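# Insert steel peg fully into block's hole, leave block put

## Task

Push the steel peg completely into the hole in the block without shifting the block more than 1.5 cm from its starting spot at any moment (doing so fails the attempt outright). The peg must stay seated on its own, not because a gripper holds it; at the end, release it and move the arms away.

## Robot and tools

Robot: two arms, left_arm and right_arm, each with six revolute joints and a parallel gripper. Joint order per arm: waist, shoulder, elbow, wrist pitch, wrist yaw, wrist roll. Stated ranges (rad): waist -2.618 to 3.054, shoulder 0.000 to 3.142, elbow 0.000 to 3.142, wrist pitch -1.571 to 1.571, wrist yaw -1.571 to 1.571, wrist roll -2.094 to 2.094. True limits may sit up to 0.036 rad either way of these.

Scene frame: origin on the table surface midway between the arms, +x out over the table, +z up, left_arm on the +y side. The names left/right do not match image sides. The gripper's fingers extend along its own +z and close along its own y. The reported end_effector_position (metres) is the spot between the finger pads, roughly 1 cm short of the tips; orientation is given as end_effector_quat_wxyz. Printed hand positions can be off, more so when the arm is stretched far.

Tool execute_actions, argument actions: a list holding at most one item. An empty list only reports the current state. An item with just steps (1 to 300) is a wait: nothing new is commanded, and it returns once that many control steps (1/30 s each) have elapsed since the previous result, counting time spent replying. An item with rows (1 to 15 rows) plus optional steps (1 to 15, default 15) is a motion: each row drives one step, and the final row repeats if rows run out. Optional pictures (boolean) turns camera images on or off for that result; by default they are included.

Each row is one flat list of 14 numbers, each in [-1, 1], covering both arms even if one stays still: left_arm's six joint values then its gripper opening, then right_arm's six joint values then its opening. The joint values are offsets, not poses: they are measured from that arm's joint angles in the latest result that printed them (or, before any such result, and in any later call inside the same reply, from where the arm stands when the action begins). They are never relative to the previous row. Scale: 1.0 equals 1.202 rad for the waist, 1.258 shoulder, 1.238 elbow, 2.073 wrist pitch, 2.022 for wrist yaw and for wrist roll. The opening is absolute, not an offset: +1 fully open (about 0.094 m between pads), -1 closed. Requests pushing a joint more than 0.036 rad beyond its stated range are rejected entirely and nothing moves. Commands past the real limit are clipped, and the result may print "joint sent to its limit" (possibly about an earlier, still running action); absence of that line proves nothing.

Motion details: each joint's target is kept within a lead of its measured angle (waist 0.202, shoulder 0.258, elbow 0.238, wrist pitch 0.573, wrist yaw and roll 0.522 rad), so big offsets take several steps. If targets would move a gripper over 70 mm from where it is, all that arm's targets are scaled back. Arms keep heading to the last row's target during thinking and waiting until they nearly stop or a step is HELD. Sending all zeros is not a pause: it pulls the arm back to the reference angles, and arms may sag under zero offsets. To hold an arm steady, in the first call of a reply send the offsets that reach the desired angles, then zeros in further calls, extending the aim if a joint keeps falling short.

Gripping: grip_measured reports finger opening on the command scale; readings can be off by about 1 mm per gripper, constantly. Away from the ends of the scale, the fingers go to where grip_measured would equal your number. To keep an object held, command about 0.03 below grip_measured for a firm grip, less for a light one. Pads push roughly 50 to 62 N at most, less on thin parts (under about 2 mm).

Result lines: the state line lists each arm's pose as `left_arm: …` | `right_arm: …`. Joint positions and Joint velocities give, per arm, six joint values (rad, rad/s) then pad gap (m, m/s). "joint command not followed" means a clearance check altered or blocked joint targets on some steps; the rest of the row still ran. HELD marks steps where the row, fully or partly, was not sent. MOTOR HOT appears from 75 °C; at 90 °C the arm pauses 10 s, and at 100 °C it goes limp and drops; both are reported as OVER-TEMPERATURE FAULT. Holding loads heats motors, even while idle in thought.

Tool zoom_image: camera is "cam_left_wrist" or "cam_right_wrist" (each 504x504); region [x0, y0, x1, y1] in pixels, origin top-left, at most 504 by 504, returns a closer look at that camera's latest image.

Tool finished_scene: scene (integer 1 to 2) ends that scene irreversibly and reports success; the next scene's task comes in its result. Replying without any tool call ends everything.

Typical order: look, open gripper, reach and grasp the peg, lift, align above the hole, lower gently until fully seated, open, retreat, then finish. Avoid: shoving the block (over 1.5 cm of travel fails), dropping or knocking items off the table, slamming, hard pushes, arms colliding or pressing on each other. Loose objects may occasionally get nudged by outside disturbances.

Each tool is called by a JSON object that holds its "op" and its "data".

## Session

{"op": "execute_actions", "data": {"actions": []}}

Scene clock: 0.00 s of 4600.00 s.
left_arm: end_effector_position=(+0.5663, +0.4021, +0.3990) grip_measured=+1.000 end_effector_quat_wxyz=(+0.652, +0.198, +0.659, +0.318) | right_arm: end_effector_position=(+0.0784, -0.0341, +0.1901) grip_measured=+1.000 end_effector_quat_wxyz=(-0.420, +0.723, -0.396, -0.380)
Joint positions: left_arm=[-0.138  1.658  1.435  0.276 -0.106  0.751  0.094] | right_arm=[ 0.591  1.229  0.702 -0.111 -0.924 -0.869  0.094]
Joint velocities: left_arm=[-0.017 -0.007 -0.002  0.022 -0.007  0.007  0.   ] | right_arm=[-0.017 -0.012 -0.022 -0.022  0.051 -0.022  0.   ]

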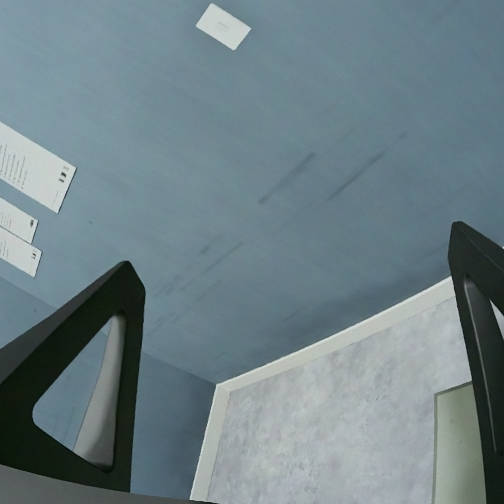

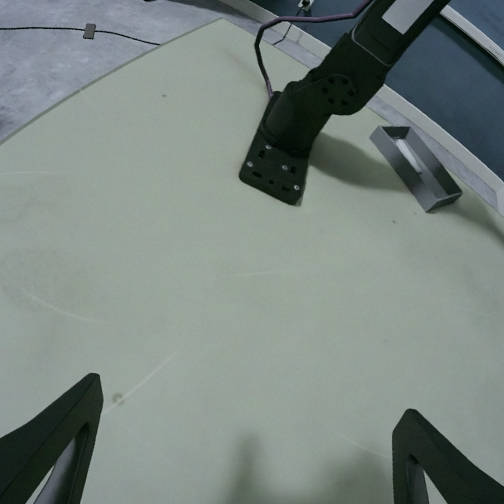

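{"op": "execute_actions", "data": {"actions": [{"rows":[[0.428,-0.235,0,-0.715,0.055,-0.373,1,-0.99,-0.09,0.47,-0.55,0.46,0.43,1]]}], "pictures": false}}

{"op": "execute_actions", "data": {"actions": [{"steps":35}]}}

Scene clock: 5.47 s of 4600.00 s.
left_arm: end_effector_position=(+0.3537, +0.5696, +0.2759) grip_measured=+1.000 end_effector_quat_wxyz=(+0.369, -0.220, +0.892, +0.143) | right_arm: end_effector_position=(+0.2503, -0.3286, +0.2560) grip_measured=+1.000 end_effector_quat_wxyz=(+0.333, -0.086, +0.938, +0.042)
Joint positions: left_arm=[ 0.375  1.383  1.419 -0.795 -0.03   0.099  0.094] | right_arm=[-0.166  1.128  1.26  -1.026 -0.123 -0.118  0.094]
Joint velocities: left_arm=[ 0.017 -0.027  0.002 -2.484  0.11  -0.535  0.   ] | right_arm=[-2.044 -0.032  0.12  -1.15   0.74   0.681  0.   ]
Steps of this call (steps 1 to 90: nothing new was sent; then 1.97 s passed at rest; steps 91 to 105: all 15 steps of this action). Readings (joint positions):
91: left_arm=[-0.126 1.644 1.435 0.230 -0.086 0.701] | right_arm=[0.575 1.222 0.728 -0.183 -0.876 -0.813]
92: left_arm=[-0.101 1.616 1.427 0.151 -0.066 0.641] | right_arm=[0.534 1.213 0.767 -0.273 -0.805 -0.742]
94: left_arm=[-0.022 1.550 1.419 0.003 -0.047 0.523] | right_arm=[0.432 1.190 0.867 -0.423 -0.660 -0.605]
98: left_arm=[0.179 1.431 1.419 -0.262 -0.033 0.306] | right_arm=[0.238 1.160 1.076 -0.677 -0.400 -0.365]
105: the state above

Scene clock: 6.63 s of 4600.00 s.
left_arm: end_effector_position=(+0.2883, +0.5229, +0.2194) grip_measured=+1.000 end_effector_quat_wxyz=(+0.196, -0.274, +0.939, +0.062) | right_arm: end_effector_position=(+0.1890, -0.4579, +0.2283) grip_measured=+1.000 end_effector_quat_wxyz=(+0.230, +0.192, +0.953, -0.048)
Joint positions: left_arm=[ 0.375  1.383  1.419 -1.193 -0.007  0.003  0.094] | right_arm=[-0.595  1.128  1.262 -1.231 -0.001 -0.009  0.094]
Joint velocities: left_arm=[-0.007 -0.007 -0.007  0.051 -0.066 -0.066  0.   ] | right_arm=[ 0.007  0.017 -0.002 -0.066 -0.081 -0.037  0.   ]
Steps of this call (steps 1 to 30: the robot went on to your last target; steps 31 to 35: nothing new was sent). Readings (joint positions):
1: left_arm=[0.375 1.383 1.419 -0.877 -0.027 0.081] | right_arm=[-0.240 1.128 1.262 -1.063 -0.098 -0.096]
2: left_arm=[0.375 1.383 1.419 -0.947 -0.022 0.066] | right_arm=[-0.316 1.128 1.262 -1.094 -0.078 -0.078]
4: left_arm=[0.375 1.383 1.419 -1.047 -0.017 0.043] | right_arm=[-0.468 1.128 1.262 -1.142 -0.048 -0.053]
8: left_arm=[0.375 1.383 1.419 -1.142 -0.011 0.020] | right_arm=[-0.595 1.128 1.262 -1.194 -0.002 -0.024]
35: the state above
All arms were judged still, so your last target was given up. Only a new action makes them travel on or press farther. Fingers that are still opening or closing keep moving.

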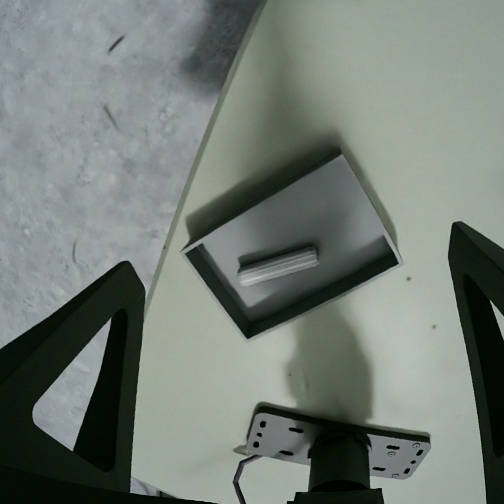

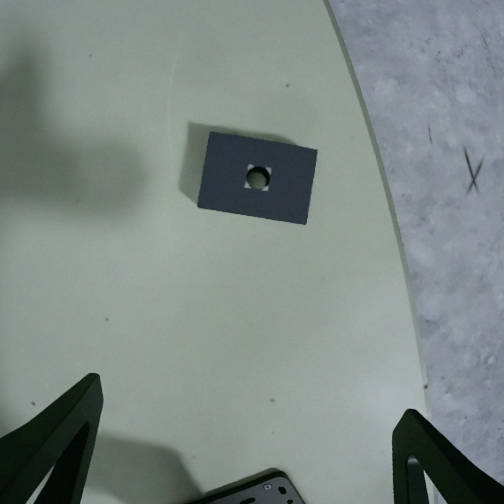

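{"op": "execute_actions", "data": {"actions": [{"rows":[[0.05,0.01,-0.07,0.08,0.005,0.7,0,0,0,0,0,0,0.95,0.2],[0.1,0.02,-0.14,0.08,0.005,0.7,0,0,0,0,0,0,0.95,0.2],[0.133,0.03,-0.2,0.08,0.005,0.7,0,0,0,0,0,0,0.95,0.2],[0.133,0.04,-0.25,0.08,0.005,0.7,0,0,0,0,0,0,0.95,0.2],[0.133,0.045,-0.3,0.08,0.005,0.7,0,0,0,0,0,0,0.95,0.2],[0.133,0.045,-0.34,0.08,0.005,0.7,0,0,0,0,0,0,0.95,0.2],[0.133,0.045,-0.37,0.08,0.005,0.7,0,0,0,0,0,0,0.95,0.2],[0.133,0.045,-0.39,0.08,0.005,0.7,0,0,0,0,0,0,0.95,0.2],[0.133,0.045,-0.405,0.08,0.005,0.7,0,0,0,0,0,0,0.95,0.2]]}], "pictures": false}}

{"op": "execute_actions", "data": {"actions": [{"steps":20}]}}

Scene clock: 20.53 s of 4600.00 s.
left_arm: end_effector_position=(+0.1879, +0.4990, +0.0512) grip_measured=+0.003 end_effector_quat_wxyz=(-0.014, +0.262, +0.965, -0.018) | right_arm: end_effector_position=(+0.1890, -0.4578, +0.2283) grip_measured=+0.202 end_effector_quat_wxyz=(+0.202, +0.782, +0.577, +0.119)
Joint positions: left_arm=[ 0.534  1.464  0.894 -1.046 -0.004  1.258  0.047] | right_arm=[-0.595  1.128  1.262 -1.231 -0.001  1.464  0.056]
Joint velocities: left_arm=[-0.017  0.002  0.002 -0.022 -0.037  1.018 -0.   ] | right_arm=[ 0.007 -0.002 -0.002 -0.037 -0.051  2.762 -0.   ]
Steps of this call (steps 1 to 90: nothing new was sent; then 10.40 s passed at rest; steps 91 to 105: all 15 steps of this action). Readings (joint positions):
91: left_arm=[0.383 1.382 1.406 -1.170 -0.003 0.085] | right_arm=[-0.595 1.128 1.262 -1.231 -0.001 0.071]
92: left_arm=[0.407 1.380 1.374 -1.132 0.004 0.187] | right_arm=[-0.595 1.128 1.262 -1.231 -0.001 0.171]
94: left_arm=[0.479 1.384 1.270 -1.074 0.004 0.367] | right_arm=[-0.595 1.128 1.262 -1.231 -0.001 0.370]
98: left_arm=[0.534 1.435 1.012 -1.040 -0.004 0.739] | right_arm=[-0.595 1.128 1.262 -1.231 -0.001 0.767]
105: the state above

Scene clock: 21.20 s of 4600.00 s.
left_arm: end_effector_position=(+0.1890, +0.5000, +0.0512) grip_measured=+0.003 end_effector_quat_wxyz=(-0.011, +0.334, +0.942, -0.016) | right_arm: end_effector_position=(+0.1892, -0.4579, +0.2284) grip_measured=+0.202 end_effector_quat_wxyz=(+0.172, +0.888, +0.394, +0.160)
Joint positions: left_arm=[ 0.534  1.464  0.894 -1.04  -0.004  1.41   0.047] | right_arm=[-0.595  1.128  1.262 -1.23  -0.001  1.9    0.056]
Joint velocities: left_arm=[-0.002  0.017  0.012 -0.022 -0.007  0.037  0.001] | right_arm=[ 0.002 -0.007  0.012 -0.051 -0.007  0.022 -0.   ]
Steps of this call (steps 1 to 20: the robot went on to your last target). Readings (joint positions):
1: left_arm=[0.534 1.464 0.894 -1.045 -0.004 1.289] | right_arm=[-0.595 1.128 1.262 -1.231 -0.001 1.552]
2: left_arm=[0.534 1.464 0.894 -1.044 -0.004 1.314] | right_arm=[-0.595 1.128 1.262 -1.231 -0.001 1.623]
4: left_arm=[0.534 1.464 0.894 -1.043 -0.004 1.350] | right_arm=[-0.595 1.128 1.262 -1.231 -0.001 1.726]
8: left_arm=[0.534 1.464 0.894 -1.042 -0.004 1.387] | right_arm=[-0.595 1.128 1.262 -1.231 -0.001 1.832]
20: the state above

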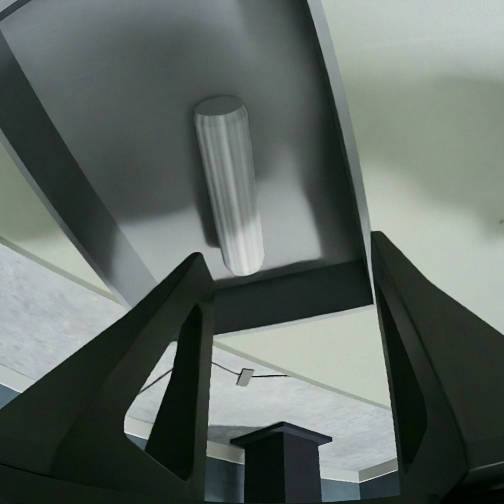

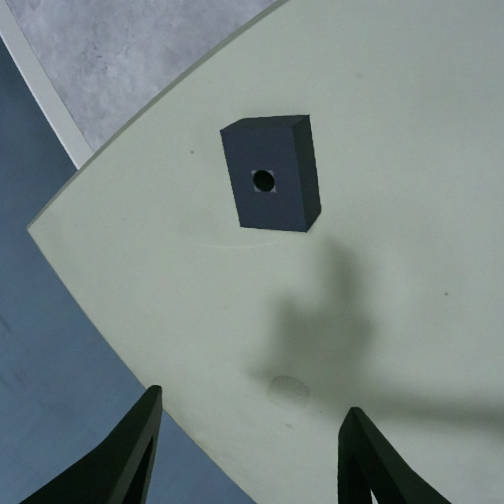

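{"op": "execute_actions", "data": {"actions": [{"rows":[[0.033,0,0,0.035,0,0.05,-0.25,0,0,0,0,0,0,0.2],[0.033,0,0,0.035,0,0.05,-0.25,0,0,0,0,0,0,0.2],[0.033,0,0,0.035,0,0.05,-0.25,0,0,0,0,0,0,0.2],[0.033,0,0,0.035,0,0.05,-0.25,0,0,0,0,0,0,0.2],[0.033,0,0,0.04,0,0.05,-0.25,0,0,0,0,0,0,0.2],[0.033,0.01,-0.01,0.05,0,0.05,-0.25,0,0,0,0,0,0,0.2],[0.033,0.02,-0.02,0.06,0,0.05,-0.25,0,0,0,0,0,0,0.2],[0.033,0.03,-0.03,0.07,0,0.05,-0.25,0,0,0,0,0,0,0.2],[0.033,0.04,-0.042,0.079,0,0.05,-0.25,0,0,0,0,0,0,0.2],[0.033,0.045,-0.054,0.079,0,0.05,-0.25,0,0,0,0,0,0,0.2]]}], "pictures": false}}

{"op": "execute_actions", "data": {"actions": [{"steps":12}]}}

Scene clock: 31.60 s of 4600.00 s.
left_arm: end_effector_position=(+0.1884, +0.5100, +0.0242) grip_measured=-0.247 end_effector_quat_wxyz=(-0.008, +0.361, +0.932, -0.010) | right_arm: end_effector_position=(+0.1895, -0.4580, +0.2285) grip_measured=+0.202 end_effector_quat_wxyz=(+0.172, +0.889, +0.392, +0.161)
Joint positions: left_arm=[ 0.568  1.519  0.828 -0.906 -0.005  1.501  0.035] | right_arm=[-0.595  1.128  1.262 -1.229 -0.001  1.905  0.056]
Joint velocities: left_arm=[ 0.007  0.002 -0.042  0.007 -0.007  0.007  0.   ] | right_arm=[ 0.037 -0.002  0.002 -0.095  0.007 -0.037 -0.   ]
Steps of this call (steps 1 to 30: the robot went on to your last target; steps 31 to 90: nothing new was sent; then 6.90 s passed at rest; steps 91 to 105: all 15 steps of this action). Readings (joint positions):
91: left_arm=[0.538 1.464 0.894 -1.035 -0.004 1.427] | right_arm=[-0.595 1.128 1.262 -1.229 -0.001 1.905]
92: left_arm=[0.548 1.464 0.894 -1.025 -0.004 1.443] | right_arm=[-0.595 1.128 1.262 -1.229 -0.001 1.905]
94: left_arm=[0.564 1.464 0.894 -1.007 -0.005 1.465] | right_arm=[-0.595 1.128 1.262 -1.229 -0.001 1.905]
98: left_arm=[0.568 1.468 0.887 -0.964 -0.005 1.489] | right_arm=[-0.595 1.128 1.262 -1.229 -0.001 1.905]
105: the state above

Scene clock: 32.00 s of 4600.00 s.
left_arm: end_effector_position=(+0.1912, +0.5126, +0.0240) grip_measured=-0.247 end_effector_quat_wxyz=(-0.004, +0.363, +0.932, -0.003) | right_arm: end_effector_position=(+0.1895, -0.4581, +0.2286) grip_measured=+0.202 end_effector_quat_wxyz=(+0.172, +0.889, +0.392, +0.161)
Joint positions: left_arm=[ 0.568  1.519  0.828 -0.89  -0.005  1.504  0.035] | right_arm=[-0.595  1.128  1.262 -1.228 -0.001  1.905  0.056]
Joint velocities: left_arm=[-0.002  0.002 -0.007 -0.007  0.037  0.007 -0.   ] | right_arm=[-0.022 -0.002  0.002 -0.022 -0.007 -0.022  0.001]
Steps of this call (steps 1 to 12: the robot went on to your last target). Readings (joint positions):
1: left_arm=[0.568 1.519 0.828 -0.905 -0.005 1.502] | right_arm=[-0.595 1.128 1.262 -1.229 -0.001 1.905]
2: left_arm=[0.568 1.519 0.828 -0.902 -0.005 1.503] | right_arm=[-0.595 1.128 1.262 -1.229 -0.001 1.905]
4: left_arm=[0.568 1.519 0.828 -0.897 -0.005 1.503] | right_arm=[-0.595 1.128 1.262 -1.229 -0.001 1.905]
8: left_arm=[0.568 1.519 0.828 -0.892 -0.005 1.504] | right_arm=[-0.595 1.128 1.262 -1.229 -0.001 1.905]
12: the state above

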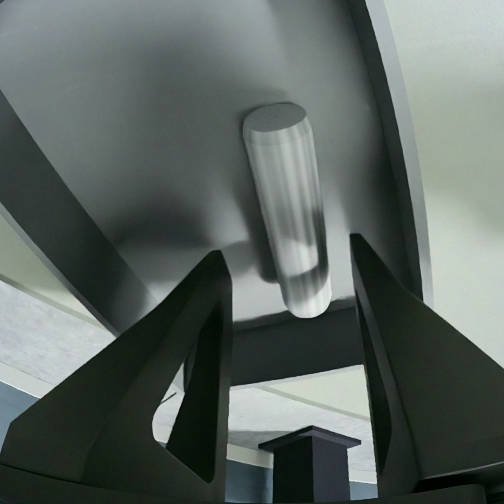

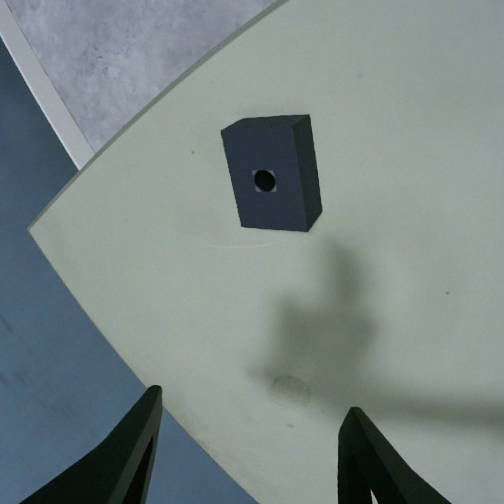

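{"op": "execute_actions", "data": {"actions": [{"rows":[[0,0,-0.01,0.015,0,0,-0.3,0,0,0,0,0,0,0.2],[0,0,-0.02,0.025,0,0,-0.3,0,0,0,0,0,0,0.2],[0,0,-0.03,0.032,0,0,-0.3,0,0,0,0,0,0,0.2],[0,0,-0.041,0.032,0,0,-0.3,0,0,0,0,0,0,0.2]]}], "pictures": false}}

{"op": "execute_actions", "data": {"actions": [{"rows":[[0,0,0,0.005,0,0,-0.45,0,0,0,0,0,0,0.2],[0,0,0,0.005,0,0,-0.55,0,0,0,0,0,0,0.2],[0,0,0,0.005,0,0,-0.6,0,0,0,0,0,0,0.2],[0,0,0,0.005,0,0,-0.63,0,0,0,0,0,0,0.2],[0,0,0,0.005,0,0,-0.66,0,0,0,0,0,0,0.2],[0,0,0,0.005,0,0,-0.69,0,0,0,0,0,0,0.2],[0,0,0,0.005,0,0,-0.725,0,0,0,0,0,0,0.2]]}]}}

Scene clock: 41.47 s of 4600.00 s.
left_arm: end_effector_position=(+0.1883, +0.5098, +0.0137) grip_measured=-0.297 end_effector_quat_wxyz=(-0.003, +0.363, +0.932, -0.001) | right_arm: end_effector_position=(+0.1898, -0.4582, +0.2287) grip_measured=+0.202 end_effector_quat_wxyz=(+0.173, +0.889, +0.392, +0.162)
Joint positions: left_arm=[ 0.568  1.519  0.782 -0.839 -0.005  1.505  0.033] | right_arm=[-0.595  1.128  1.262 -1.227 -0.001  1.905  0.056]
Joint velocities: left_arm=[-0.002  0.007  0.002 -0.022 -0.007  0.007 -0.   ] | right_arm=[-0.027 -0.007  0.007  0.022  0.007 -0.007 -0.   ]
Steps of this call (steps 1 to 30: the robot went on to your last target; steps 31 to 90: nothing new was sent; then 5.97 s passed at rest; steps 91 to 105: all 15 steps of this action). Readings (joint positions):
91: left_arm=[0.568 1.519 0.828 -0.887 -0.005 1.505] | right_arm=[-0.595 1.128 1.262 -1.228 -0.001 1.905]
92: left_arm=[0.568 1.519 0.826 -0.881 -0.005 1.505] | right_arm=[-0.595 1.128 1.262 -1.228 -0.001 1.905]
94: left_arm=[0.568 1.519 0.812 -0.860 -0.005 1.505] | right_arm=[-0.595 1.128 1.262 -1.228 -0.001 1.905]
98: left_arm=[0.568 1.519 0.784 -0.849 -0.005 1.505] | right_arm=[-0.595 1.128 1.262 -1.228 -0.001 1.905]
105: the state above

Scene clock: 41.97 s of 4600.00 s.
left_arm: end_effector_position=(+0.1884, +0.5099, +0.0137) grip_measured=-0.697 end_effector_quat_wxyz=(-0.003, +0.363, +0.932, -0.001) | right_arm: end_effector_position=(+0.1900, -0.4583, +0.2288) grip_measured=+0.202 end_effector_quat_wxyz=(+0.173, +0.889, +0.392, +0.162)
Joint positions: left_arm=[ 0.568  1.519  0.782 -0.839 -0.005  1.505  0.014] | right_arm=[-0.595  1.128  1.262 -1.226 -0.001  1.905  0.056]
Joint velocities: left_arm=[-0.022 -0.007 -0.007 -0.051  0.022 -0.022 -0.001] | right_arm=[ 0.017  0.002 -0.002  0.037  0.037 -0.066 -0.   ]
Steps of this call (steps 1 to 15: all 15 steps of this action). Readings (joint positions):
1: left_arm=[0.568 1.519 0.782 -0.839 -0.005 1.505] | right_arm=[-0.595 1.128 1.262 -1.227 -0.001 1.905]
2: left_arm=[0.568 1.519 0.782 -0.839 -0.005 1.505] | right_arm=[-0.595 1.128 1.262 -1.227 -0.001 1.905]
4: left_arm=[0.568 1.519 0.782 -0.839 -0.005 1.505] | right_arm=[-0.595 1.128 1.262 -1.226 -0.001 1.905]
8: left_arm=[0.568 1.519 0.782 -0.839 -0.005 1.505] | right_arm=[-0.595 1.128 1.262 -1.226 -0.001 1.905]
15: the state above

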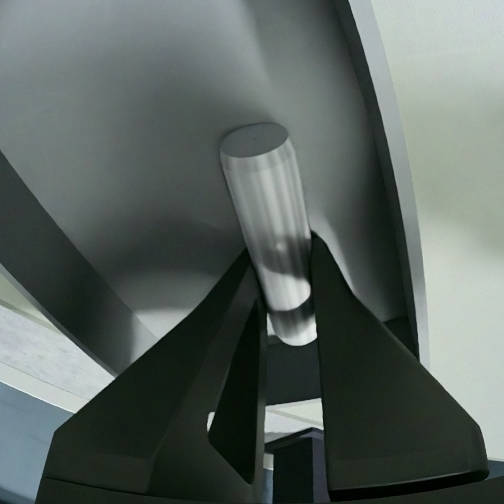

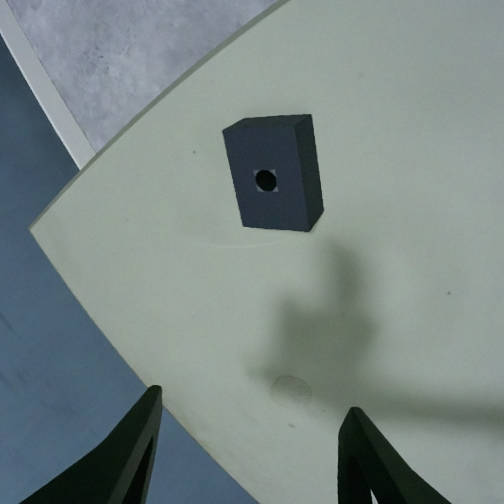

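{"op": "execute_actions", "data": {"actions": [{"rows":[[0,-0.03,0.02,-0.02,0,0,-0.73,0,0,0,0,0,0,0.2],[0,-0.05,0.04,-0.04,0,0,-0.73,0,0,0,0,0,0,0.2],[0,-0.08,0.06,-0.07,0,0,-0.73,0,0,0,0,0,0,0.2],[0,-0.11,0.09,-0.1,0,0,-0.73,0,0,0,0,0,0,0.2],[0,-0.15,0.12,-0.13,0,0,-0.73,0,0,0,0,0,0,0.2],[0,-0.2,0.15,-0.15,0,0,-0.73,0,0,0,0,0,0,0.2]],"steps":12}], "pictures": false}}

{"op": "execute_actions", "data": {"actions": [{"rows":[[-1,0,0,0.3,0,-0.745,-0.73,0,0,0,0,0,0,0.2]]}]}}

{"op": "execute_actions", "data": {"actions": [{"rows":[[-0.75,0.15,-0.1,0.7,0,0,-0.73,0,0,0,0,0,0,0.2]]}], "pictures": false}}

{"op": "execute_actions", "data": {"actions": [{"steps":25}]}}

Scene clock: 50.50 s of 4600.00 s.
left_arm: end_effector_position=(+0.1998, +0.5209, +0.1140) grip_measured=-0.697 end_effector_quat_wxyz=(+0.041, +0.361, +0.927, +0.095) | right_arm: end_effector_position=(+0.1902, -0.4584, +0.2290) grip_measured=+0.202 end_effector_quat_wxyz=(+0.174, +0.889, +0.392, +0.162)
Joint positions: left_arm=[ 0.568  1.261  0.969 -1.071 -0.006  1.505  0.014] | right_arm=[-0.595  1.128  1.262 -1.225 -0.001  1.905  0.056]
Joint velocities: left_arm=[ 0.007 -0.002 -0.017 -0.212  0.022 -0.051  0.   ] | right_arm=[ 0.002 -0.027 -0.017  0.007  0.066 -0.007 -0.001]
Steps of this call (steps 1 to 15: the robot went on to your last target; steps 16 to 90: nothing new was sent; then 5.13 s passed at rest; steps 91 to 102: all 12 steps of this action). Readings (joint positions):
91: left_arm=[0.568 1.519 0.782 -0.840 -0.005 1.505] | right_arm=[-0.595 1.128 1.262 -1.226 -0.001 1.905]
92: left_arm=[0.568 1.515 0.785 -0.848 -0.005 1.505] | right_arm=[-0.595 1.128 1.262 -1.226 -0.001 1.905]
94: left_arm=[0.568 1.484 0.806 -0.900 -0.006 1.505] | right_arm=[-0.595 1.128 1.262 -1.225 -0.001 1.905]
98: left_arm=[0.568 1.325 0.920 -1.031 -0.006 1.505] | right_arm=[-0.595 1.128 1.262 -1.225 -0.001 1.905]
102: the state above

Scene clock: 51.00 s of 4600.00 s.
left_arm: end_effector_position=(+0.3868, +0.3083, +0.1727) grip_measured=-0.697 end_effector_quat_wxyz=(+0.370, +0.193, +0.908, +0.040) | right_arm: end_effector_position=(+0.1905, -0.4585, +0.2291) grip_measured=+0.202 end_effector_quat_wxyz=(+0.174, +0.889, +0.392, +0.163)
Joint positions: left_arm=[-0.328  1.265  0.954 -0.497 -0.022  0.293  0.014] | right_arm=[-0.595  1.128  1.262 -1.224 -0.001  1.905  0.056]
Joint velocities: left_arm=[-2.132 -0.007 -0.012  0.227  0.081 -1.956 -0.   ] | right_arm=[-0.012 -0.002  0.002  0.022 -0.022 -0.066 -0.001]
Steps of this call (steps 1 to 15: all 15 steps of this action). Readings (joint positions):
1: left_arm=[0.548 1.261 0.963 -1.046 -0.018 1.454] | right_arm=[-0.595 1.128 1.262 -1.225 -0.001 1.905]
2: left_arm=[0.507 1.262 0.955 -0.988 -0.025 1.391] | right_arm=[-0.595 1.128 1.262 -1.225 -0.001 1.905]
4: left_arm=[0.413 1.265 0.954 -0.866 -0.027 1.261] | right_arm=[-0.595 1.128 1.262 -1.224 -0.001 1.905]
8: left_arm=[0.184 1.265 0.954 -0.657 -0.032 0.940] | right_arm=[-0.595 1.128 1.262 -1.224 -0.001 1.905]
15: the state above

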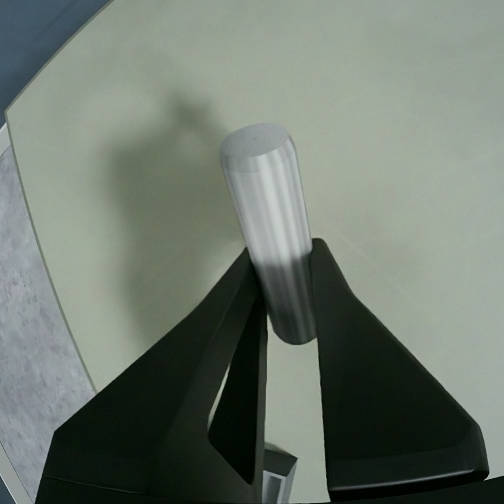

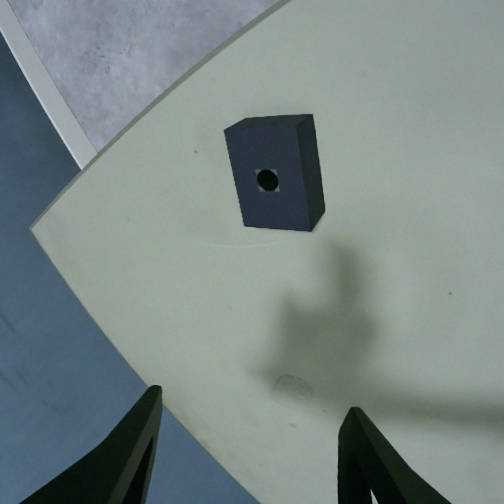

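Scene clock: 51.50 s of 4600.00 s.
left_arm: end_effector_position=(+0.3360, +0.0051, +0.2075) grip_measured=-0.697 end_effector_quat_wxyz=(+0.581, +0.425, +0.676, -0.159) | right_arm: end_effector_position=(+0.1908, -0.4586, +0.2293) grip_measured=+0.202 end_effector_quat_wxyz=(+0.175, +0.888, +0.392, +0.163)
Joint positions: left_arm=[-1.046  1.485  0.813  0.393 -0.022  0.288  0.014] | right_arm=[-0.595  1.128  1.262 -1.222 -0.001  1.905  0.056]
Joint velocities: left_arm=[-1.057  0.007  0.002  1.458 -0.037 -0.022 -0.001] | right_arm=[ 0.002 -0.022  0.007  0.066  0.022 -0.007 -0.001]
Steps of this call (steps 1 to 15: all 15 steps of this action). Readings (joint positions):
1: left_arm=[-0.396 1.276 0.939 -0.442 -0.019 0.281] | right_arm=[-0.595 1.128 1.262 -1.223 -0.001 1.905]
2: left_arm=[-0.455 1.302 0.921 -0.353 -0.017 0.282] | right_arm=[-0.595 1.128 1.262 -1.223 -0.001 1.905]
4: left_arm=[-0.567 1.380 0.883 -0.179 -0.022 0.283] | right_arm=[-0.595 1.128 1.262 -1.223 -0.001 1.905]
8: left_arm=[-0.771 1.476 0.825 0.066 -0.021 0.286] | right_arm=[-0.595 1.128 1.262 -1.223 -0.001 1.905]
15: the state above

Scene clock: 52.33 s of 4600.00 s.
left_arm: end_effector_position=(+0.2666, -0.0496, +0.3338) grip_measured=-0.697 end_effector_quat_wxyz=(+0.733, +0.377, +0.491, -0.282) | right_arm: end_effector_position=(+0.1908, -0.4586, +0.2293) grip_measured=+0.202 end_effector_quat_wxyz=(+0.175, +0.888, +0.392, +0.163)
Joint positions: left_arm=[-1.233  1.485  0.813  0.907 -0.016  0.291  0.014] | right_arm=[-0.595  1.128  1.262 -1.222 -0.001  1.905  0.056]
Joint velocities: left_arm=[-0.002 -0.007 -0.007 -0.051  0.007 -0.037 -0.001] | right_arm=[ 0.007 -0.007  0.002 -0.037  0.037 -0.022 -0.002]
Steps of this call (steps 1 to 25: the robot went on to your last target). Readings (joint positions):
1: left_arm=[-1.083 1.485 0.813 0.441 -0.022 0.288] | right_arm=[-0.595 1.128 1.262 -1.222 -0.001 1.905]
2: left_arm=[-1.118 1.485 0.813 0.491 -0.022 0.288] | right_arm=[-0.595 1.128 1.262 -1.222 -0.001 1.905]
4: left_arm=[-1.177 1.485 0.813 0.592 -0.020 0.289] | right_arm=[-0.595 1.128 1.262 -1.222 -0.001 1.905]
8: left_arm=[-1.232 1.485 0.813 0.779 -0.015 0.291] | right_arm=[-0.595 1.128 1.262 -1.222 -0.001 1.905]
25: the state above

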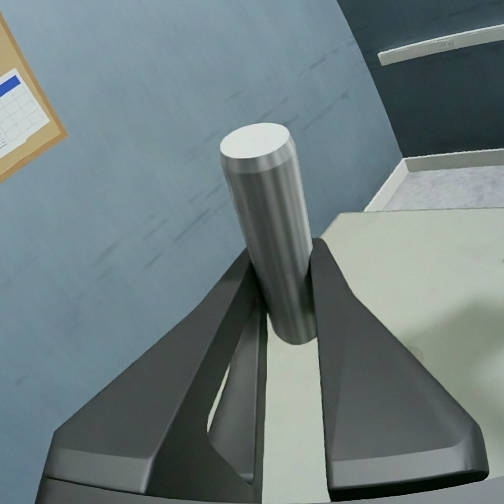

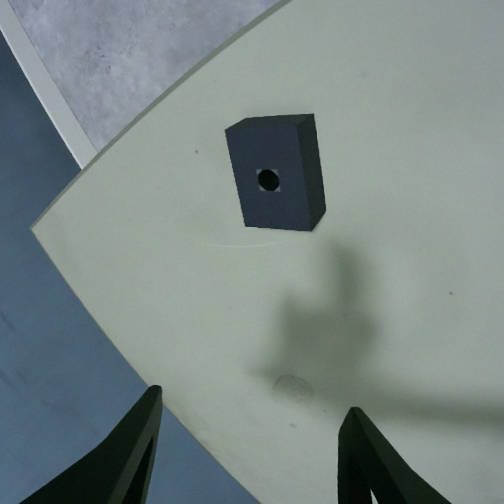

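{"op": "execute_actions", "data": {"actions": [{"rows":[[-0.176,0.1,0,0.301,0.01,-0.147,-0.73,0.1,0.1,0.1,-0.147,0,0.02,0.2],[-0.176,0.15,0,0.301,0.01,-0.147,-0.73,0.2,0.2,0.2,-0.147,0,0.02,0.2],[-0.176,0.2,-0.03,0.301,0.01,-0.147,-0.73,0.3,0.3,0.3,-0.147,0,0.02,0.2],[-0.176,0.529,-0.074,0.301,0.01,-0.147,-0.73,0.5,0.518,0.4,-0.147,0,0.02,0.2]]}], "pictures": false}}

{"op": "execute_actions", "data": {"actions": [{"steps":22}], "pictures": false}}

{"op": "execute_actions", "data": {"actions": [{"rows":[[0,0,0,0.02,0,0,-0.73,0.1,0,0,0,0.01,0,0.2],[0,0,0,0.02,0,0,-0.73,0.16,0,0,0,0.01,0,0.2],[0,0,0,0.02,0,0,-0.73,0.22,0,0,0,0.01,0,0.2],[0,0,0,0.02,0,0,-0.73,0.28,0,0,0,0.01,0,0.2],[0,0,0,0.02,0,0,-0.73,0.33,0,0,0,0.01,0,0.2],[0,0,0,0.02,0,0,-0.73,0.38,0,0,0,0.01,0,0.2],[0,0,0,0.02,0,0,-0.73,0.42,0,0,0,0.01,0,0.2],[0,0,0,0.02,0,0,-0.73,0.45,0,0,0,0.01,0,0.2],[0,0,0,0.02,0,0,-0.73,0.475,0,0,0,0.01,0,0.2],[0,0,0,0.02,0,0,-0.73,0.495,0,0,0,0.01,0,0.2],[0,0,0,0.02,0,0,-0.73,0.51,0,0,0,0.01,0,0.2]]}]}}

Scene clock: 68.03 s of 4600.00 s.
left_arm: end_effector_position=(+0.1796, -0.1220, +0.0611) grip_measured=-0.697 end_effector_quat_wxyz=(+0.541, +0.446, +0.598, -0.388) | right_arm: end_effector_position=(+0.2861, -0.2845, +0.1637) grip_measured=+0.202 end_effector_quat_wxyz=(-0.003, +0.760, +0.650, +0.009)
Joint positions: left_arm=[-1.451  2.211  0.696  1.402  0.007  0.019  0.014] | right_arm=[ 0.02   1.829  1.741 -1.469 -0.013  1.934  0.056]
Joint velocities: left_arm=[ 0.002  0.012 -0.125  0.066 -0.051 -0.183 -0.001] | right_arm=[-0.081 -0.237  0.002 -0.139 -0.022 -0.007 -0.   ]
Steps of this call (steps 1 to 30: the robot went on to your last target; steps 31 to 90: nothing new was sent; then 12.20 s passed at rest; steps 91 to 105: all 15 steps of this action). Readings (joint positions):
91: left_arm=[-1.252 1.501 0.810 0.962 -0.030 0.255] | right_arm=[-0.576 1.146 1.285 -1.266 0.007 1.911]
92: left_arm=[-1.289 1.536 0.810 1.059 -0.040 0.211] | right_arm=[-0.523 1.194 1.344 -1.342 0.013 1.917]
94: left_arm=[-1.384 1.642 0.808 1.247 -0.028 0.141] | right_arm=[-0.383 1.345 1.514 -1.427 0.013 1.926]
98: left_arm=[-1.456 1.899 0.767 1.388 0.006 0.078] | right_arm=[-0.138 1.642 1.734 -1.429 0.010 1.930]
105: the state above

Scene clock: 68.77 s of 4600.00 s.
left_arm: end_effector_position=(+0.1803, -0.1241, +0.0968) grip_measured=-0.697 end_effector_quat_wxyz=(+0.571, +0.418, +0.570, -0.417) | right_arm: end_effector_position=(+0.2749, -0.2887, +0.1781) grip_measured=+0.202 end_effector_quat_wxyz=(-0.000, +0.762, +0.648, +0.013)
Joint positions: left_arm=[-1.451  2.178  0.695  1.484  0.007  0.001  0.014] | right_arm=[ 0.015  1.782  1.741 -1.507 -0.013  1.936  0.056]
Joint velocities: left_arm=[ 0.002  0.007 -0.007  0.007 -0.022  0.007 -0.001] | right_arm=[ 0.002 -0.007 -0.012 -0.066  0.051  0.007 -0.002]
Steps of this call (steps 1 to 22: the robot went on to your last target). Readings (joint positions):
1: left_arm=[-1.451 2.210 0.695 1.405 0.007 0.016] | right_arm=[0.018 1.820 1.741 -1.476 -0.013 1.934]
2: left_arm=[-1.451 2.205 0.695 1.417 0.007 0.013] | right_arm=[0.016 1.810 1.741 -1.482 -0.013 1.935]
4: left_arm=[-1.451 2.192 0.695 1.441 0.007 0.009] | right_arm=[0.015 1.792 1.741 -1.493 -0.013 1.935]
8: left_arm=[-1.451 2.178 0.695 1.477 0.007 0.004] | right_arm=[0.015 1.782 1.741 -1.504 -0.013 1.936]
22: the state above

Scene clock: 69.27 s of 4600.00 s.
left_arm: end_effector_position=(+0.1803, -0.1241, +0.0968) grip_measured=-0.697 end_effector_quat_wxyz=(+0.571, +0.418, +0.570, -0.417) | right_arm: end_effector_position=(+0.1763, -0.1109, +0.1782) grip_measured=+0.202 end_effector_quat_wxyz=(-0.001, +0.525, +0.851, +0.020)
Joint positions: left_arm=[-1.451  2.178  0.695  1.484  0.007  0.001  0.014] | right_arm=[ 0.643  1.782  1.741 -1.49  -0.01   1.936  0.056]
Joint velocities: left_arm=[-0.002 -0.017 -0.007  0.007  0.066 -0.051 -0.   ] | right_arm=[-0.081  0.007  0.002 -0.051  0.051 -0.095  0.   ]
Steps of this call (steps 1 to 15: all 15 steps of this action). Readings (joint positions):
1: left_arm=[-1.451 2.178 0.695 1.484 0.007 0.001] | right_arm=[0.027 1.782 1.741 -1.507 -0.005 1.936]
2: left_arm=[-1.451 2.178 0.695 1.484 0.007 0.001] | right_arm=[0.058 1.782 1.741 -1.507 0.006 1.936]
4: left_arm=[-1.451 2.178 0.695 1.484 0.007 0.001] | right_arm=[0.173 1.782 1.741 -1.503 0.014 1.936]
8: left_arm=[-1.451 2.178 0.695 1.484 0.007 0.001] | right_arm=[0.462 1.782 1.741 -1.491 0.008 1.936]
15: the state above

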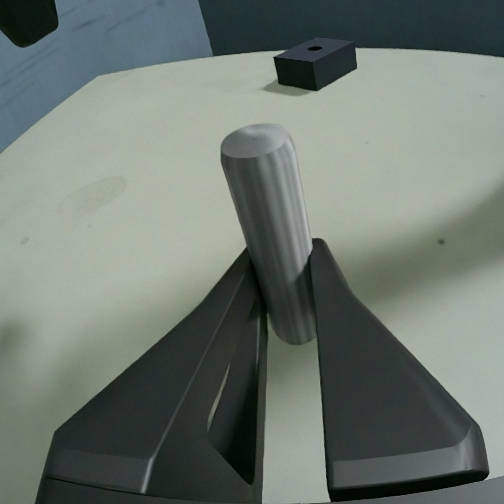

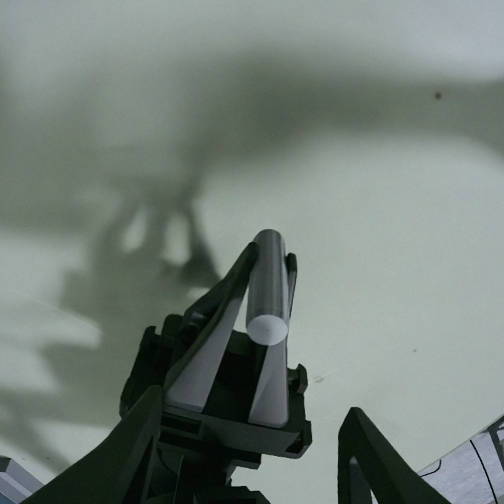

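{"op": "execute_actions", "data": {"actions": [{"rows":[[0,0,0,0.02,0,0,-0.73,0,0,-0.03,0.01,0.011,0,0.2],[0,0,0,0.02,0,0,-0.73,0,0,-0.05,0.02,0.011,0,0.2],[0,0,0,0.02,0,0,-0.73,0,0,-0.07,0.035,0.011,0,0.2],[0,0,0,0.02,0,0,-0.73,0,0,-0.09,0.05,0.011,0,0.2],[0,0,0,0.02,0,0,-0.73,0,0,-0.11,0.06,0.011,0,0.2],[0,0,0,0.02,0,0,-0.73,0,0,-0.13,0.07,0.011,0,0.1],[0,0,0,0.02,0,0,-0.73,0,0,-0.15,0.08,0.011,0,0.1],[0,0,0,0.02,0,0,-0.73,0,0,-0.165,0.083,0.011,0,0],[0,0,0,0.02,0,0,-0.73,0,0,-0.18,0.083,0.011,0,-0.2]]}], "pictures": false}}

{"op": "execute_actions", "data": {"actions": [{"steps":12}]}}

Scene clock: 78.50 s of 4600.00 s.
left_arm: end_effector_position=(+0.1803, -0.1241, +0.0968) grip_measured=-0.697 end_effector_quat_wxyz=(+0.571, +0.418, +0.570, -0.417) | right_arm: end_effector_position=(+0.1729, -0.1198, +0.1268) grip_measured=-0.198 end_effector_quat_wxyz=(-0.002, +0.527, +0.850, -0.007)
Joint positions: left_arm=[-1.451  2.178  0.695  1.484  0.007  0.001  0.014] | right_arm=[ 0.637  1.781  1.534 -1.339 -0.001  1.936  0.038]
Joint velocities: left_arm=[ 0.007 -0.007 -0.007 -0.051  0.007 -0.081  0.   ] | right_arm=[ 0.017  0.012 -0.007  0.125  0.037  0.022  0.001]
Steps of this call (steps 1 to 15: the robot went on to your last target; steps 16 to 90: nothing new was sent; then 5.73 s passed at rest; steps 91 to 105: all 15 steps of this action). Readings (joint positions):
91: left_arm=[-1.451 2.178 0.695 1.484 0.007 0.001] | right_arm=[0.637 1.782 1.738 -1.487 -0.005 1.936]
92: left_arm=[-1.451 2.178 0.695 1.484 0.007 0.001] | right_arm=[0.637 1.781 1.731 -1.480 -0.004 1.936]
94: left_arm=[-1.451 2.178 0.695 1.484 0.007 0.001] | right_arm=[0.637 1.781 1.698 -1.453 -0.003 1.936]
98: left_arm=[-1.451 2.178 0.695 1.484 0.007 0.001] | right_arm=[0.637 1.781 1.595 -1.384 -0.002 1.936]
105: the state above

Scene clock: 78.90 s of 4600.00 s.
left_arm: end_effector_position=(+0.1803, -0.1241, +0.0968) grip_measured=-0.697 end_effector_quat_wxyz=(+0.571, +0.418, +0.570, -0.417) | right_arm: end_effector_position=(+0.1756, -0.1170, +0.1268) grip_measured=-0.198 end_effector_quat_wxyz=(-0.000, +0.527, +0.850, +0.001)
Joint positions: left_arm=[-1.451  2.178  0.695  1.484  0.007  0.001  0.014] | right_arm=[ 0.637  1.781  1.534 -1.323 -0.001  1.936  0.038]
Joint velocities: left_arm=[ 0.007 -0.007  0.002 -0.007  0.022 -0.037 -0.001] | right_arm=[ 0.002  0.007 -0.002  0.022  0.022 -0.022  0.   ]
Steps of this call (steps 1 to 12: the robot went on to your last target). Readings (joint positions):
1: left_arm=[-1.451 2.178 0.695 1.484 0.007 0.001] | right_arm=[0.637 1.781 1.534 -1.336 -0.001 1.936]
2: left_arm=[-1.451 2.178 0.695 1.484 0.007 0.001] | right_arm=[0.637 1.781 1.534 -1.332 -0.001 1.936]
4: left_arm=[-1.451 2.178 0.695 1.484 0.007 0.001] | right_arm=[0.637 1.781 1.534 -1.329 -0.001 1.936]
8: left_arm=[-1.451 2.178 0.695 1.484 0.007 0.001] | right_arm=[0.637 1.781 1.534 -1.325 -0.001 1.936]
12: the state above

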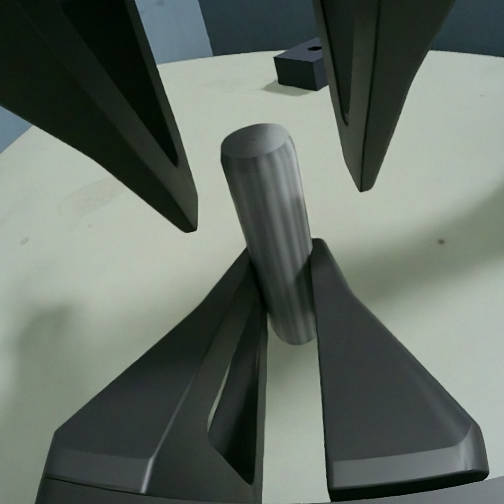

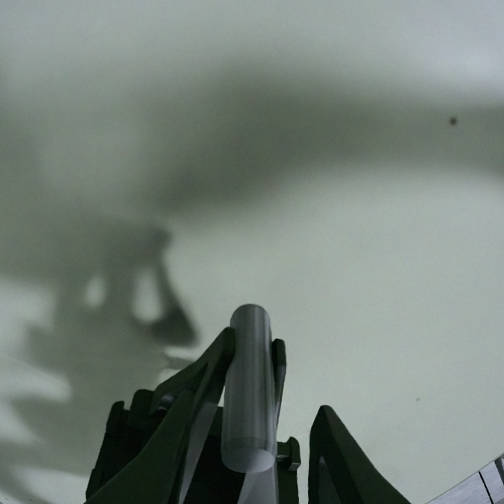

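{"op": "execute_actions", "data": {"actions": [{"rows":[[0,0,0,0.02,0,0,-0.73,0,0,0,0.004,0,0,-0.4],[0,0,0,0.02,0,0,-0.73,0,0,0,0.004,0,0,-0.52],[0,0,0,0.02,0,0,-0.73,0,0,0,0.004,0,0,-0.6],[0,0,0,0.02,0,0,-0.73,0,0,0,0.004,0,0,-0.64],[0,0,0,0.02,0,0,-0.73,0,0,0,0.004,0,0,-0.67],[0,0,0,0.02,0,0,-0.73,0,0,0,0.004,0,0,-0.7],[0,0,0,0.02,0,0,-0.73,0,0,0,0.004,0,0,-0.73]]}], "pictures": false}}

Scene clock: 85.77 s of 4600.00 s.
left_arm: end_effector_position=(+0.1802, -0.1241, +0.0968) grip_measured=-0.697 end_effector_quat_wxyz=(+0.571, +0.418, +0.570, -0.417) | right_arm: end_effector_position=(+0.1764, -0.1161, +0.1268) grip_measured=-0.695 end_effector_quat_wxyz=(+0.000, +0.527, +0.850, +0.003)
Joint positions: left_arm=[-1.451  2.178  0.695  1.484  0.008  0.001  0.014] | right_arm=[ 0.637  1.781  1.534 -1.318 -0.001  1.936  0.014]
Joint velocities: left_arm=[ 0.007 -0.007  0.002 -0.037  0.007  0.095 -0.001] | right_arm=[ 0.002 -0.007  0.002  0.007 -0.022  0.007  0.001]
Steps of this call (steps 1 to 30: the robot went on to your last target; steps 31 to 90: nothing new was sent; then 3.37 s passed at rest; steps 91 to 105: all 15 steps of this action). Readings (joint positions):
91: left_arm=[-1.451 2.178 0.695 1.484 0.007 0.001] | right_arm=[0.637 1.781 1.534 -1.323 -0.001 1.936]
92: left_arm=[-1.451 2.178 0.695 1.484 0.007 0.001] | right_arm=[0.637 1.781 1.534 -1.322 -0.001 1.936]
94: left_arm=[-1.451 2.178 0.695 1.484 0.007 0.001] | right_arm=[0.637 1.781 1.534 -1.321 -0.001 1.936]
98: left_arm=[-1.451 2.178 0.695 1.484 0.008 0.001] | right_arm=[0.637 1.781 1.534 -1.318 -0.001 1.936]
105: the state above

{"op": "execute_actions", "data": {"actions": [{"rows":[[0,0,0,0.01,0,0,0.6,0,0,0,0,0,0,-0.73]],"steps":10}], "pictures": false}}

{"op": "execute_actions", "data": {"actions": [{"rows":[[0,0,0,0.01,0,0,0.6,-0.05,0,0,0,0,0,-0.73],[0,0,0,0.01,0,0,0.6,-0.1,0,0,0,0,0,-0.73],[0,0,0,0.01,0,0,0.6,-0.15,0,0,0,0,0,-0.73],[0,0,0,0.01,0,0,0.6,-0.2,0,0,0,0,0,-0.73],[0,0,0,0.01,0,0,0.6,-0.26,0,0,0,0,-0.1,-0.73],[0,0,0,0.01,0,0,0.6,-0.52,0,0,0.022,0,-0.58,-0.73]]}], "pictures": false}}

{"op": "execute_actions", "data": {"actions": [{"steps":8}], "pictures": false}}

{"op": "execute_actions", "data": {"actions": [{"rows":[[0,-0.1,0,0.03,0,0,0.6,-0.495,0,0,0,-0.006,-0.61,-0.73]]}], "pictures": false}}

{"op": "execute_actions", "data": {"actions": [{"steps":18}]}}

Scene clock: 97.93 s of 4600.00 s.
left_arm: end_effector_position=(+0.1802, -0.1241, +0.0970) grip_measured=+0.597 end_effector_quat_wxyz=(+0.571, +0.418, +0.570, -0.418) | right_arm: end_effector_position=(+0.1764, -0.1160, +0.1268) grip_measured=-0.695 end_effector_quat_wxyz=(-0.000, +0.527, +0.850, +0.003)
Joint positions: left_arm=[-1.451  2.178  0.695  1.485  0.008  0.001  0.075] | right_arm=[ 0.637  1.781  1.534 -1.318 -0.001  1.936  0.014]
Joint velocities: left_arm=[-0.027 -0.002 -0.007 -0.007  0.037 -0.022  0.   ] | right_arm=[-0.012 -0.012 -0.007  0.022 -0.007 -0.066  0.   ]
Steps of this call (steps 1 to 15: the robot went on to your last target; steps 16 to 90: nothing new was sent; then 8.83 s passed at rest; steps 91 to 100: all 10 steps of this action). Readings (joint positions):
91: left_arm=[-1.451 2.178 0.695 1.484 0.008 0.001] | right_arm=[0.637 1.781 1.534 -1.318 -0.001 1.936]
92: left_arm=[-1.451 2.178 0.695 1.484 0.008 0.001] | right_arm=[0.637 1.781 1.534 -1.318 -0.001 1.936]
94: left_arm=[-1.451 2.178 0.695 1.485 0.008 0.001] | right_arm=[0.637 1.781 1.534 -1.318 -0.001 1.936]
98: left_arm=[-1.451 2.178 0.695 1.485 0.008 0.001] | right_arm=[0.637 1.781 1.534 -1.318 -0.001 1.936]
100: the state above

Scene clock: 98.43 s of 4600.00 s.
left_arm: end_effector_position=(+0.1802, -0.1241, +0.0970) grip_measured=+0.597 end_effector_quat_wxyz=(+0.571, +0.418, +0.570, -0.418) | right_arm: end_effector_position=(+0.2922, -0.3036, +0.1273) grip_measured=-0.695 end_effector_quat_wxyz=(+0.030, +0.407, +0.913, +0.010)
Joint positions: left_arm=[-1.451  2.178  0.695  1.485  0.008  0.001  0.075] | right_arm=[-0.023  1.781  1.534 -1.263  0.016  1.003  0.014]
Joint velocities: left_arm=[-0.007 -0.007 -0.007  0.007  0.007 -0.007 -0.001] | right_arm=[ 0.193 -0.002 -0.017 -0.007 -0.051 -1.648 -0.001]
Steps of this call (steps 1 to 15: all 15 steps of this action). Readings (joint positions):
1: left_arm=[-1.451 2.178 0.695 1.485 0.008 0.001] | right_arm=[0.631 1.781 1.534 -1.318 -0.004 1.936]
2: left_arm=[-1.451 2.178 0.695 1.485 0.008 0.001] | right_arm=[0.615 1.781 1.534 -1.318 -0.011 1.936]
4: left_arm=[-1.451 2.178 0.695 1.485 0.008 0.001] | right_arm=[0.535 1.781 1.534 -1.318 -0.024 1.936]
8: left_arm=[-1.451 2.178 0.695 1.485 0.008 0.001] | right_arm=[0.263 1.781 1.534 -1.286 -0.023 1.618]
15: the state above

Scene clock: 98.70 s of 4600.00 s.
left_arm: end_effector_position=(+0.1802, -0.1241, +0.0970) grip_measured=+0.597 end_effector_quat_wxyz=(+0.571, +0.418, +0.570, -0.418) | right_arm: end_effector_position=(+0.2900, -0.2912, +0.1272) grip_measured=-0.695 end_effector_quat_wxyz=(+0.027, +0.303, +0.953, +0.014)
Joint positions: left_arm=[-1.451  2.178  0.695  1.485  0.008  0.001  0.075] | right_arm=[ 0.007  1.781  1.534 -1.263  0.002  0.811  0.014]
Joint velocities: left_arm=[ 0.007 -0.007 -0.007 -0.081 -0.066  0.007  0.   ] | right_arm=[ 0.007 -0.007 -0.002  0.007 -0.007 -0.212  0.   ]
Steps of this call (steps 1 to 8: the robot went on to your last target). Readings (joint positions):
1: left_arm=[-1.451 2.178 0.695 1.485 0.008 0.001] | right_arm=[-0.016 1.781 1.534 -1.263 0.015 0.957]
2: left_arm=[-1.451 2.178 0.695 1.485 0.008 0.001] | right_arm=[-0.008 1.781 1.534 -1.263 0.012 0.920]
4: left_arm=[-1.451 2.178 0.695 1.485 0.008 0.001] | right_arm=[0.003 1.781 1.534 -1.263 0.006 0.866]
8: the state above

Scene clock: 99.20 s of 4600.00 s.
left_arm: end_effector_position=(+0.1791, -0.1206, +0.1639) grip_measured=+0.597 end_effector_quat_wxyz=(+0.616, +0.383, +0.521, -0.450) | right_arm: end_effector_position=(+0.2699, -0.5003, +0.1275) grip_measured=-0.695 end_effector_quat_wxyz=(+0.034, +0.051, +0.998, -0.019)
Joint positions: left_arm=[-1.451  2.061  0.689  1.537  0.008  0.001  0.075] | right_arm=[-0.609  1.781  1.534 -1.247  0.01  -0.32   0.014]
Joint velocities: left_arm=[-0.002 -0.007  0.007 -0.037 -0.066  0.007 -0.001] | right_arm=[ 0.222 -0.012  0.002 -0.095 -0.081 -0.608 -0.   ]
Steps of this call (steps 1 to 15: all 15 steps of this action). Readings (joint positions):
1: left_arm=[-1.451 2.167 0.694 1.482 0.008 0.001] | right_arm=[-0.014 1.781 1.534 -1.263 -0.012 0.727]
2: left_arm=[-1.451 2.149 0.690 1.480 0.008 0.001] | right_arm=[-0.055 1.781 1.534 -1.263 -0.029 0.626]
4: left_arm=[-1.451 2.104 0.689 1.492 0.008 0.001] | right_arm=[-0.182 1.781 1.534 -1.258 -0.032 0.427]
8: left_arm=[-1.451 2.061 0.689 1.533 0.008 0.001] | right_arm=[-0.474 1.781 1.534 -1.247 -0.023 0.030]
15: the state above

Scene clock: 99.80 s of 4600.00 s.
left_arm: end_effector_position=(+0.1791, -0.1206, +0.1639) grip_measured=+0.597 end_effector_quat_wxyz=(+0.616, +0.383, +0.521, -0.450) | right_arm: end_effector_position=(+0.2727, -0.4932, +0.1275) grip_measured=-0.695 end_effector_quat_wxyz=(+0.035, -0.004, +0.999, -0.015)
Joint positions: left_arm=[-1.451  2.061  0.689  1.537  0.008  0.001  0.075] | right_arm=[-0.593  1.781  1.534 -1.249 -0.001 -0.412  0.014]
Joint velocities: left_arm=[ 0.002 -0.007 -0.002 -0.066 -0.066  0.022 -0.   ] | right_arm=[-0.002 -0.007 -0.002  0.007  0.081 -0.037  0.   ]
Steps of this call (steps 1 to 18: the robot went on to your last target). Readings (joint positions):
1: left_arm=[-1.451 2.061 0.689 1.537 0.008 0.001] | right_arm=[-0.602 1.781 1.534 -1.247 0.007 -0.339]
2: left_arm=[-1.451 2.061 0.689 1.537 0.008 0.001] | right_arm=[-0.597 1.781 1.534 -1.248 0.004 -0.354]
4: left_arm=[-1.451 2.061 0.689 1.537 0.008 0.001] | right_arm=[-0.593 1.781 1.534 -1.248 0.000 -0.376]
8: left_arm=[-1.451 2.061 0.689 1.537 0.008 0.001] | right_arm=[-0.593 1.781 1.534 -1.249 -0.001 -0.398]
18: the state above

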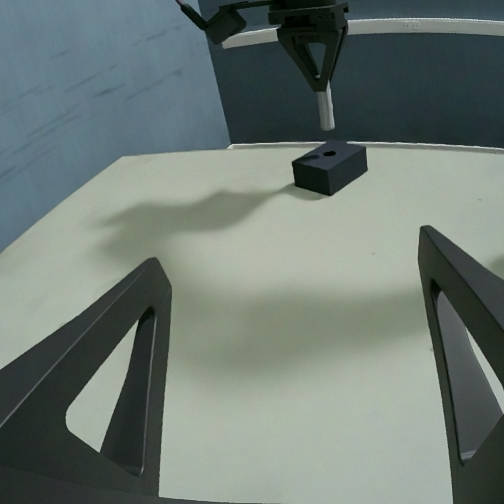

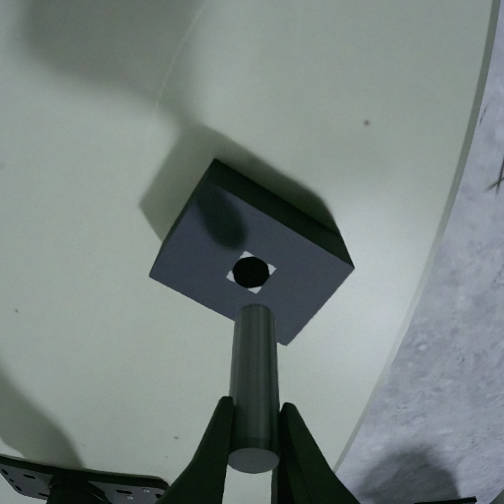

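{"op": "execute_actions", "data": {"actions": [{"rows":[[0,0,0,0,0,0,0.6,0,0.01,-0.02,0.015,0,0,-0.73],[0,0,0,0,0,0,0.6,0,0.017,-0.035,0.025,0,0,-0.73],[0,0,0,0,0,0,0.6,0,0.024,-0.051,0.03,0,0,-0.73]]}], "pictures": false}}

{"op": "execute_actions", "data": {"actions": [{"steps":10}]}}

{"op": "zoom_image", "data": {"camera": "cam_left_wrist", "region": [275,90,385,200]}}

{"op": "zoom_image", "data": {"camera": "cam_right_wrist", "region": [190,250,320,380]}}

Scene clock: 107.93 s of 4600.00 s.
left_arm: end_effector_position=(+0.1791, -0.1206, +0.1639) grip_measured=+0.597 end_effector_quat_wxyz=(+0.616, +0.383, +0.521, -0.450) | right_arm: end_effector_position=(+0.2725, -0.4931, +0.1056) grip_measured=-0.695 end_effector_quat_wxyz=(+0.022, -0.005, +1.000, -0.009)
Joint positions: left_arm=[-1.451  2.061  0.689  1.537  0.008  0.001  0.075] | right_arm=[-0.593  1.811  1.486 -1.199 -0.001 -0.414  0.014]
Joint velocities: left_arm=[-0.007 -0.007  0.007 -0.007  0.022  0.007  0.   ] | right_arm=[-0.007 -0.002  0.002 -0.007  0.007 -0.022 -0.   ]
Steps of this call (steps 1 to 15: the robot went on to your last target; steps 16 to 90: nothing new was sent; then 4.63 s passed at rest; steps 91 to 105: all 15 steps of this action). Readings (joint positions):
91: left_arm=[-1.451 2.061 0.689 1.537 0.008 0.001] | right_arm=[-0.593 1.781 1.534 -1.247 -0.001 -0.414]
92: left_arm=[-1.451 2.061 0.689 1.537 0.008 0.001] | right_arm=[-0.593 1.781 1.531 -1.240 -0.001 -0.414]
94: left_arm=[-1.451 2.061 0.689 1.537 0.008 0.001] | right_arm=[-0.593 1.783 1.513 -1.220 -0.001 -0.414]
98: left_arm=[-1.451 2.061 0.689 1.537 0.008 0.001] | right_arm=[-0.593 1.805 1.489 -1.208 -0.001 -0.414]
105: the state above

Scene clock: 108.27 s of 4600.00 s.
left_arm: end_effector_position=(+0.1791, -0.1206, +0.1639) grip_measured=+0.597 end_effector_quat_wxyz=(+0.616, +0.383, +0.521, -0.450) | right_arm: end_effector_position=(+0.2730, -0.4933, +0.1056) grip_measured=-0.695 end_effector_quat_wxyz=(+0.023, -0.005, +1.000, -0.009)
Joint positions: left_arm=[-1.451  2.061  0.689  1.537  0.008  0.001  0.075] | right_arm=[-0.593  1.811  1.486 -1.197 -0.001 -0.414  0.014]
Joint velocities: left_arm=[-0.002  0.002  0.007  0.007 -0.007 -0.007  0.   ] | right_arm=[ 0.002 -0.022 -0.007  0.037  0.022  0.051  0.   ]
Steps of this call (steps 1 to 10: the robot went on to your last target). Readings (joint positions):
1: left_arm=[-1.451 2.061 0.689 1.537 0.008 0.001] | right_arm=[-0.593 1.811 1.486 -1.199 -0.001 -0.414]
2: left_arm=[-1.451 2.061 0.689 1.537 0.008 0.001] | right_arm=[-0.593 1.811 1.486 -1.198 -0.001 -0.414]
4: left_arm=[-1.451 2.061 0.689 1.537 0.008 0.001] | right_arm=[-0.593 1.811 1.486 -1.197 -0.001 -0.414]
8: left_arm=[-1.451 2.061 0.689 1.537 0.008 0.001] | right_arm=[-0.593 1.811 1.486 -1.197 -0.001 -0.414]
10: the state above

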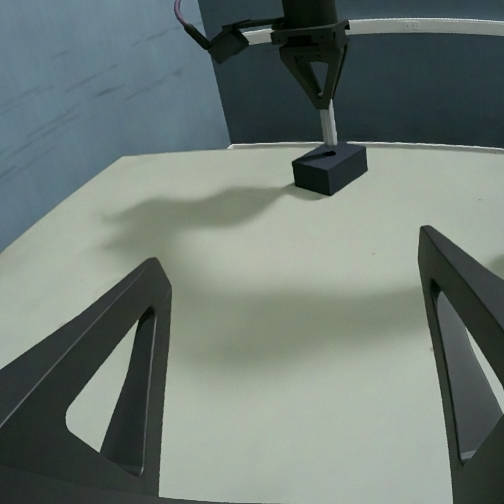

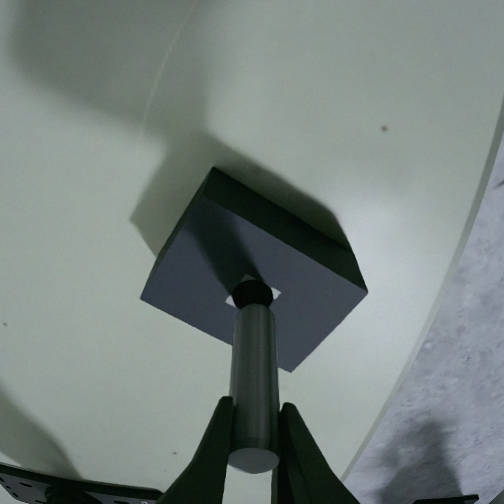

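Region (275, 90, 385, 200) of cam_left_wrist's 504x504 image, scaled by 4.582, with more detail than that image has.

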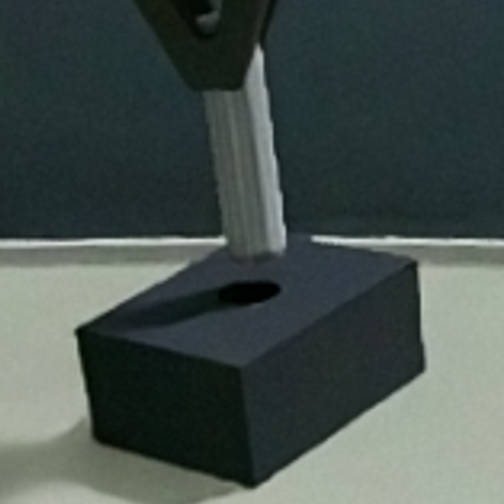

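Region (190, 250, 320, 380) of cam_right_wrist's 504x504 image, scaled by 3.877, with more detail than that image has.

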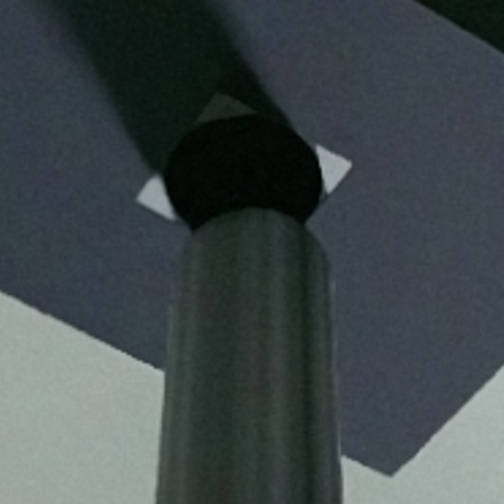

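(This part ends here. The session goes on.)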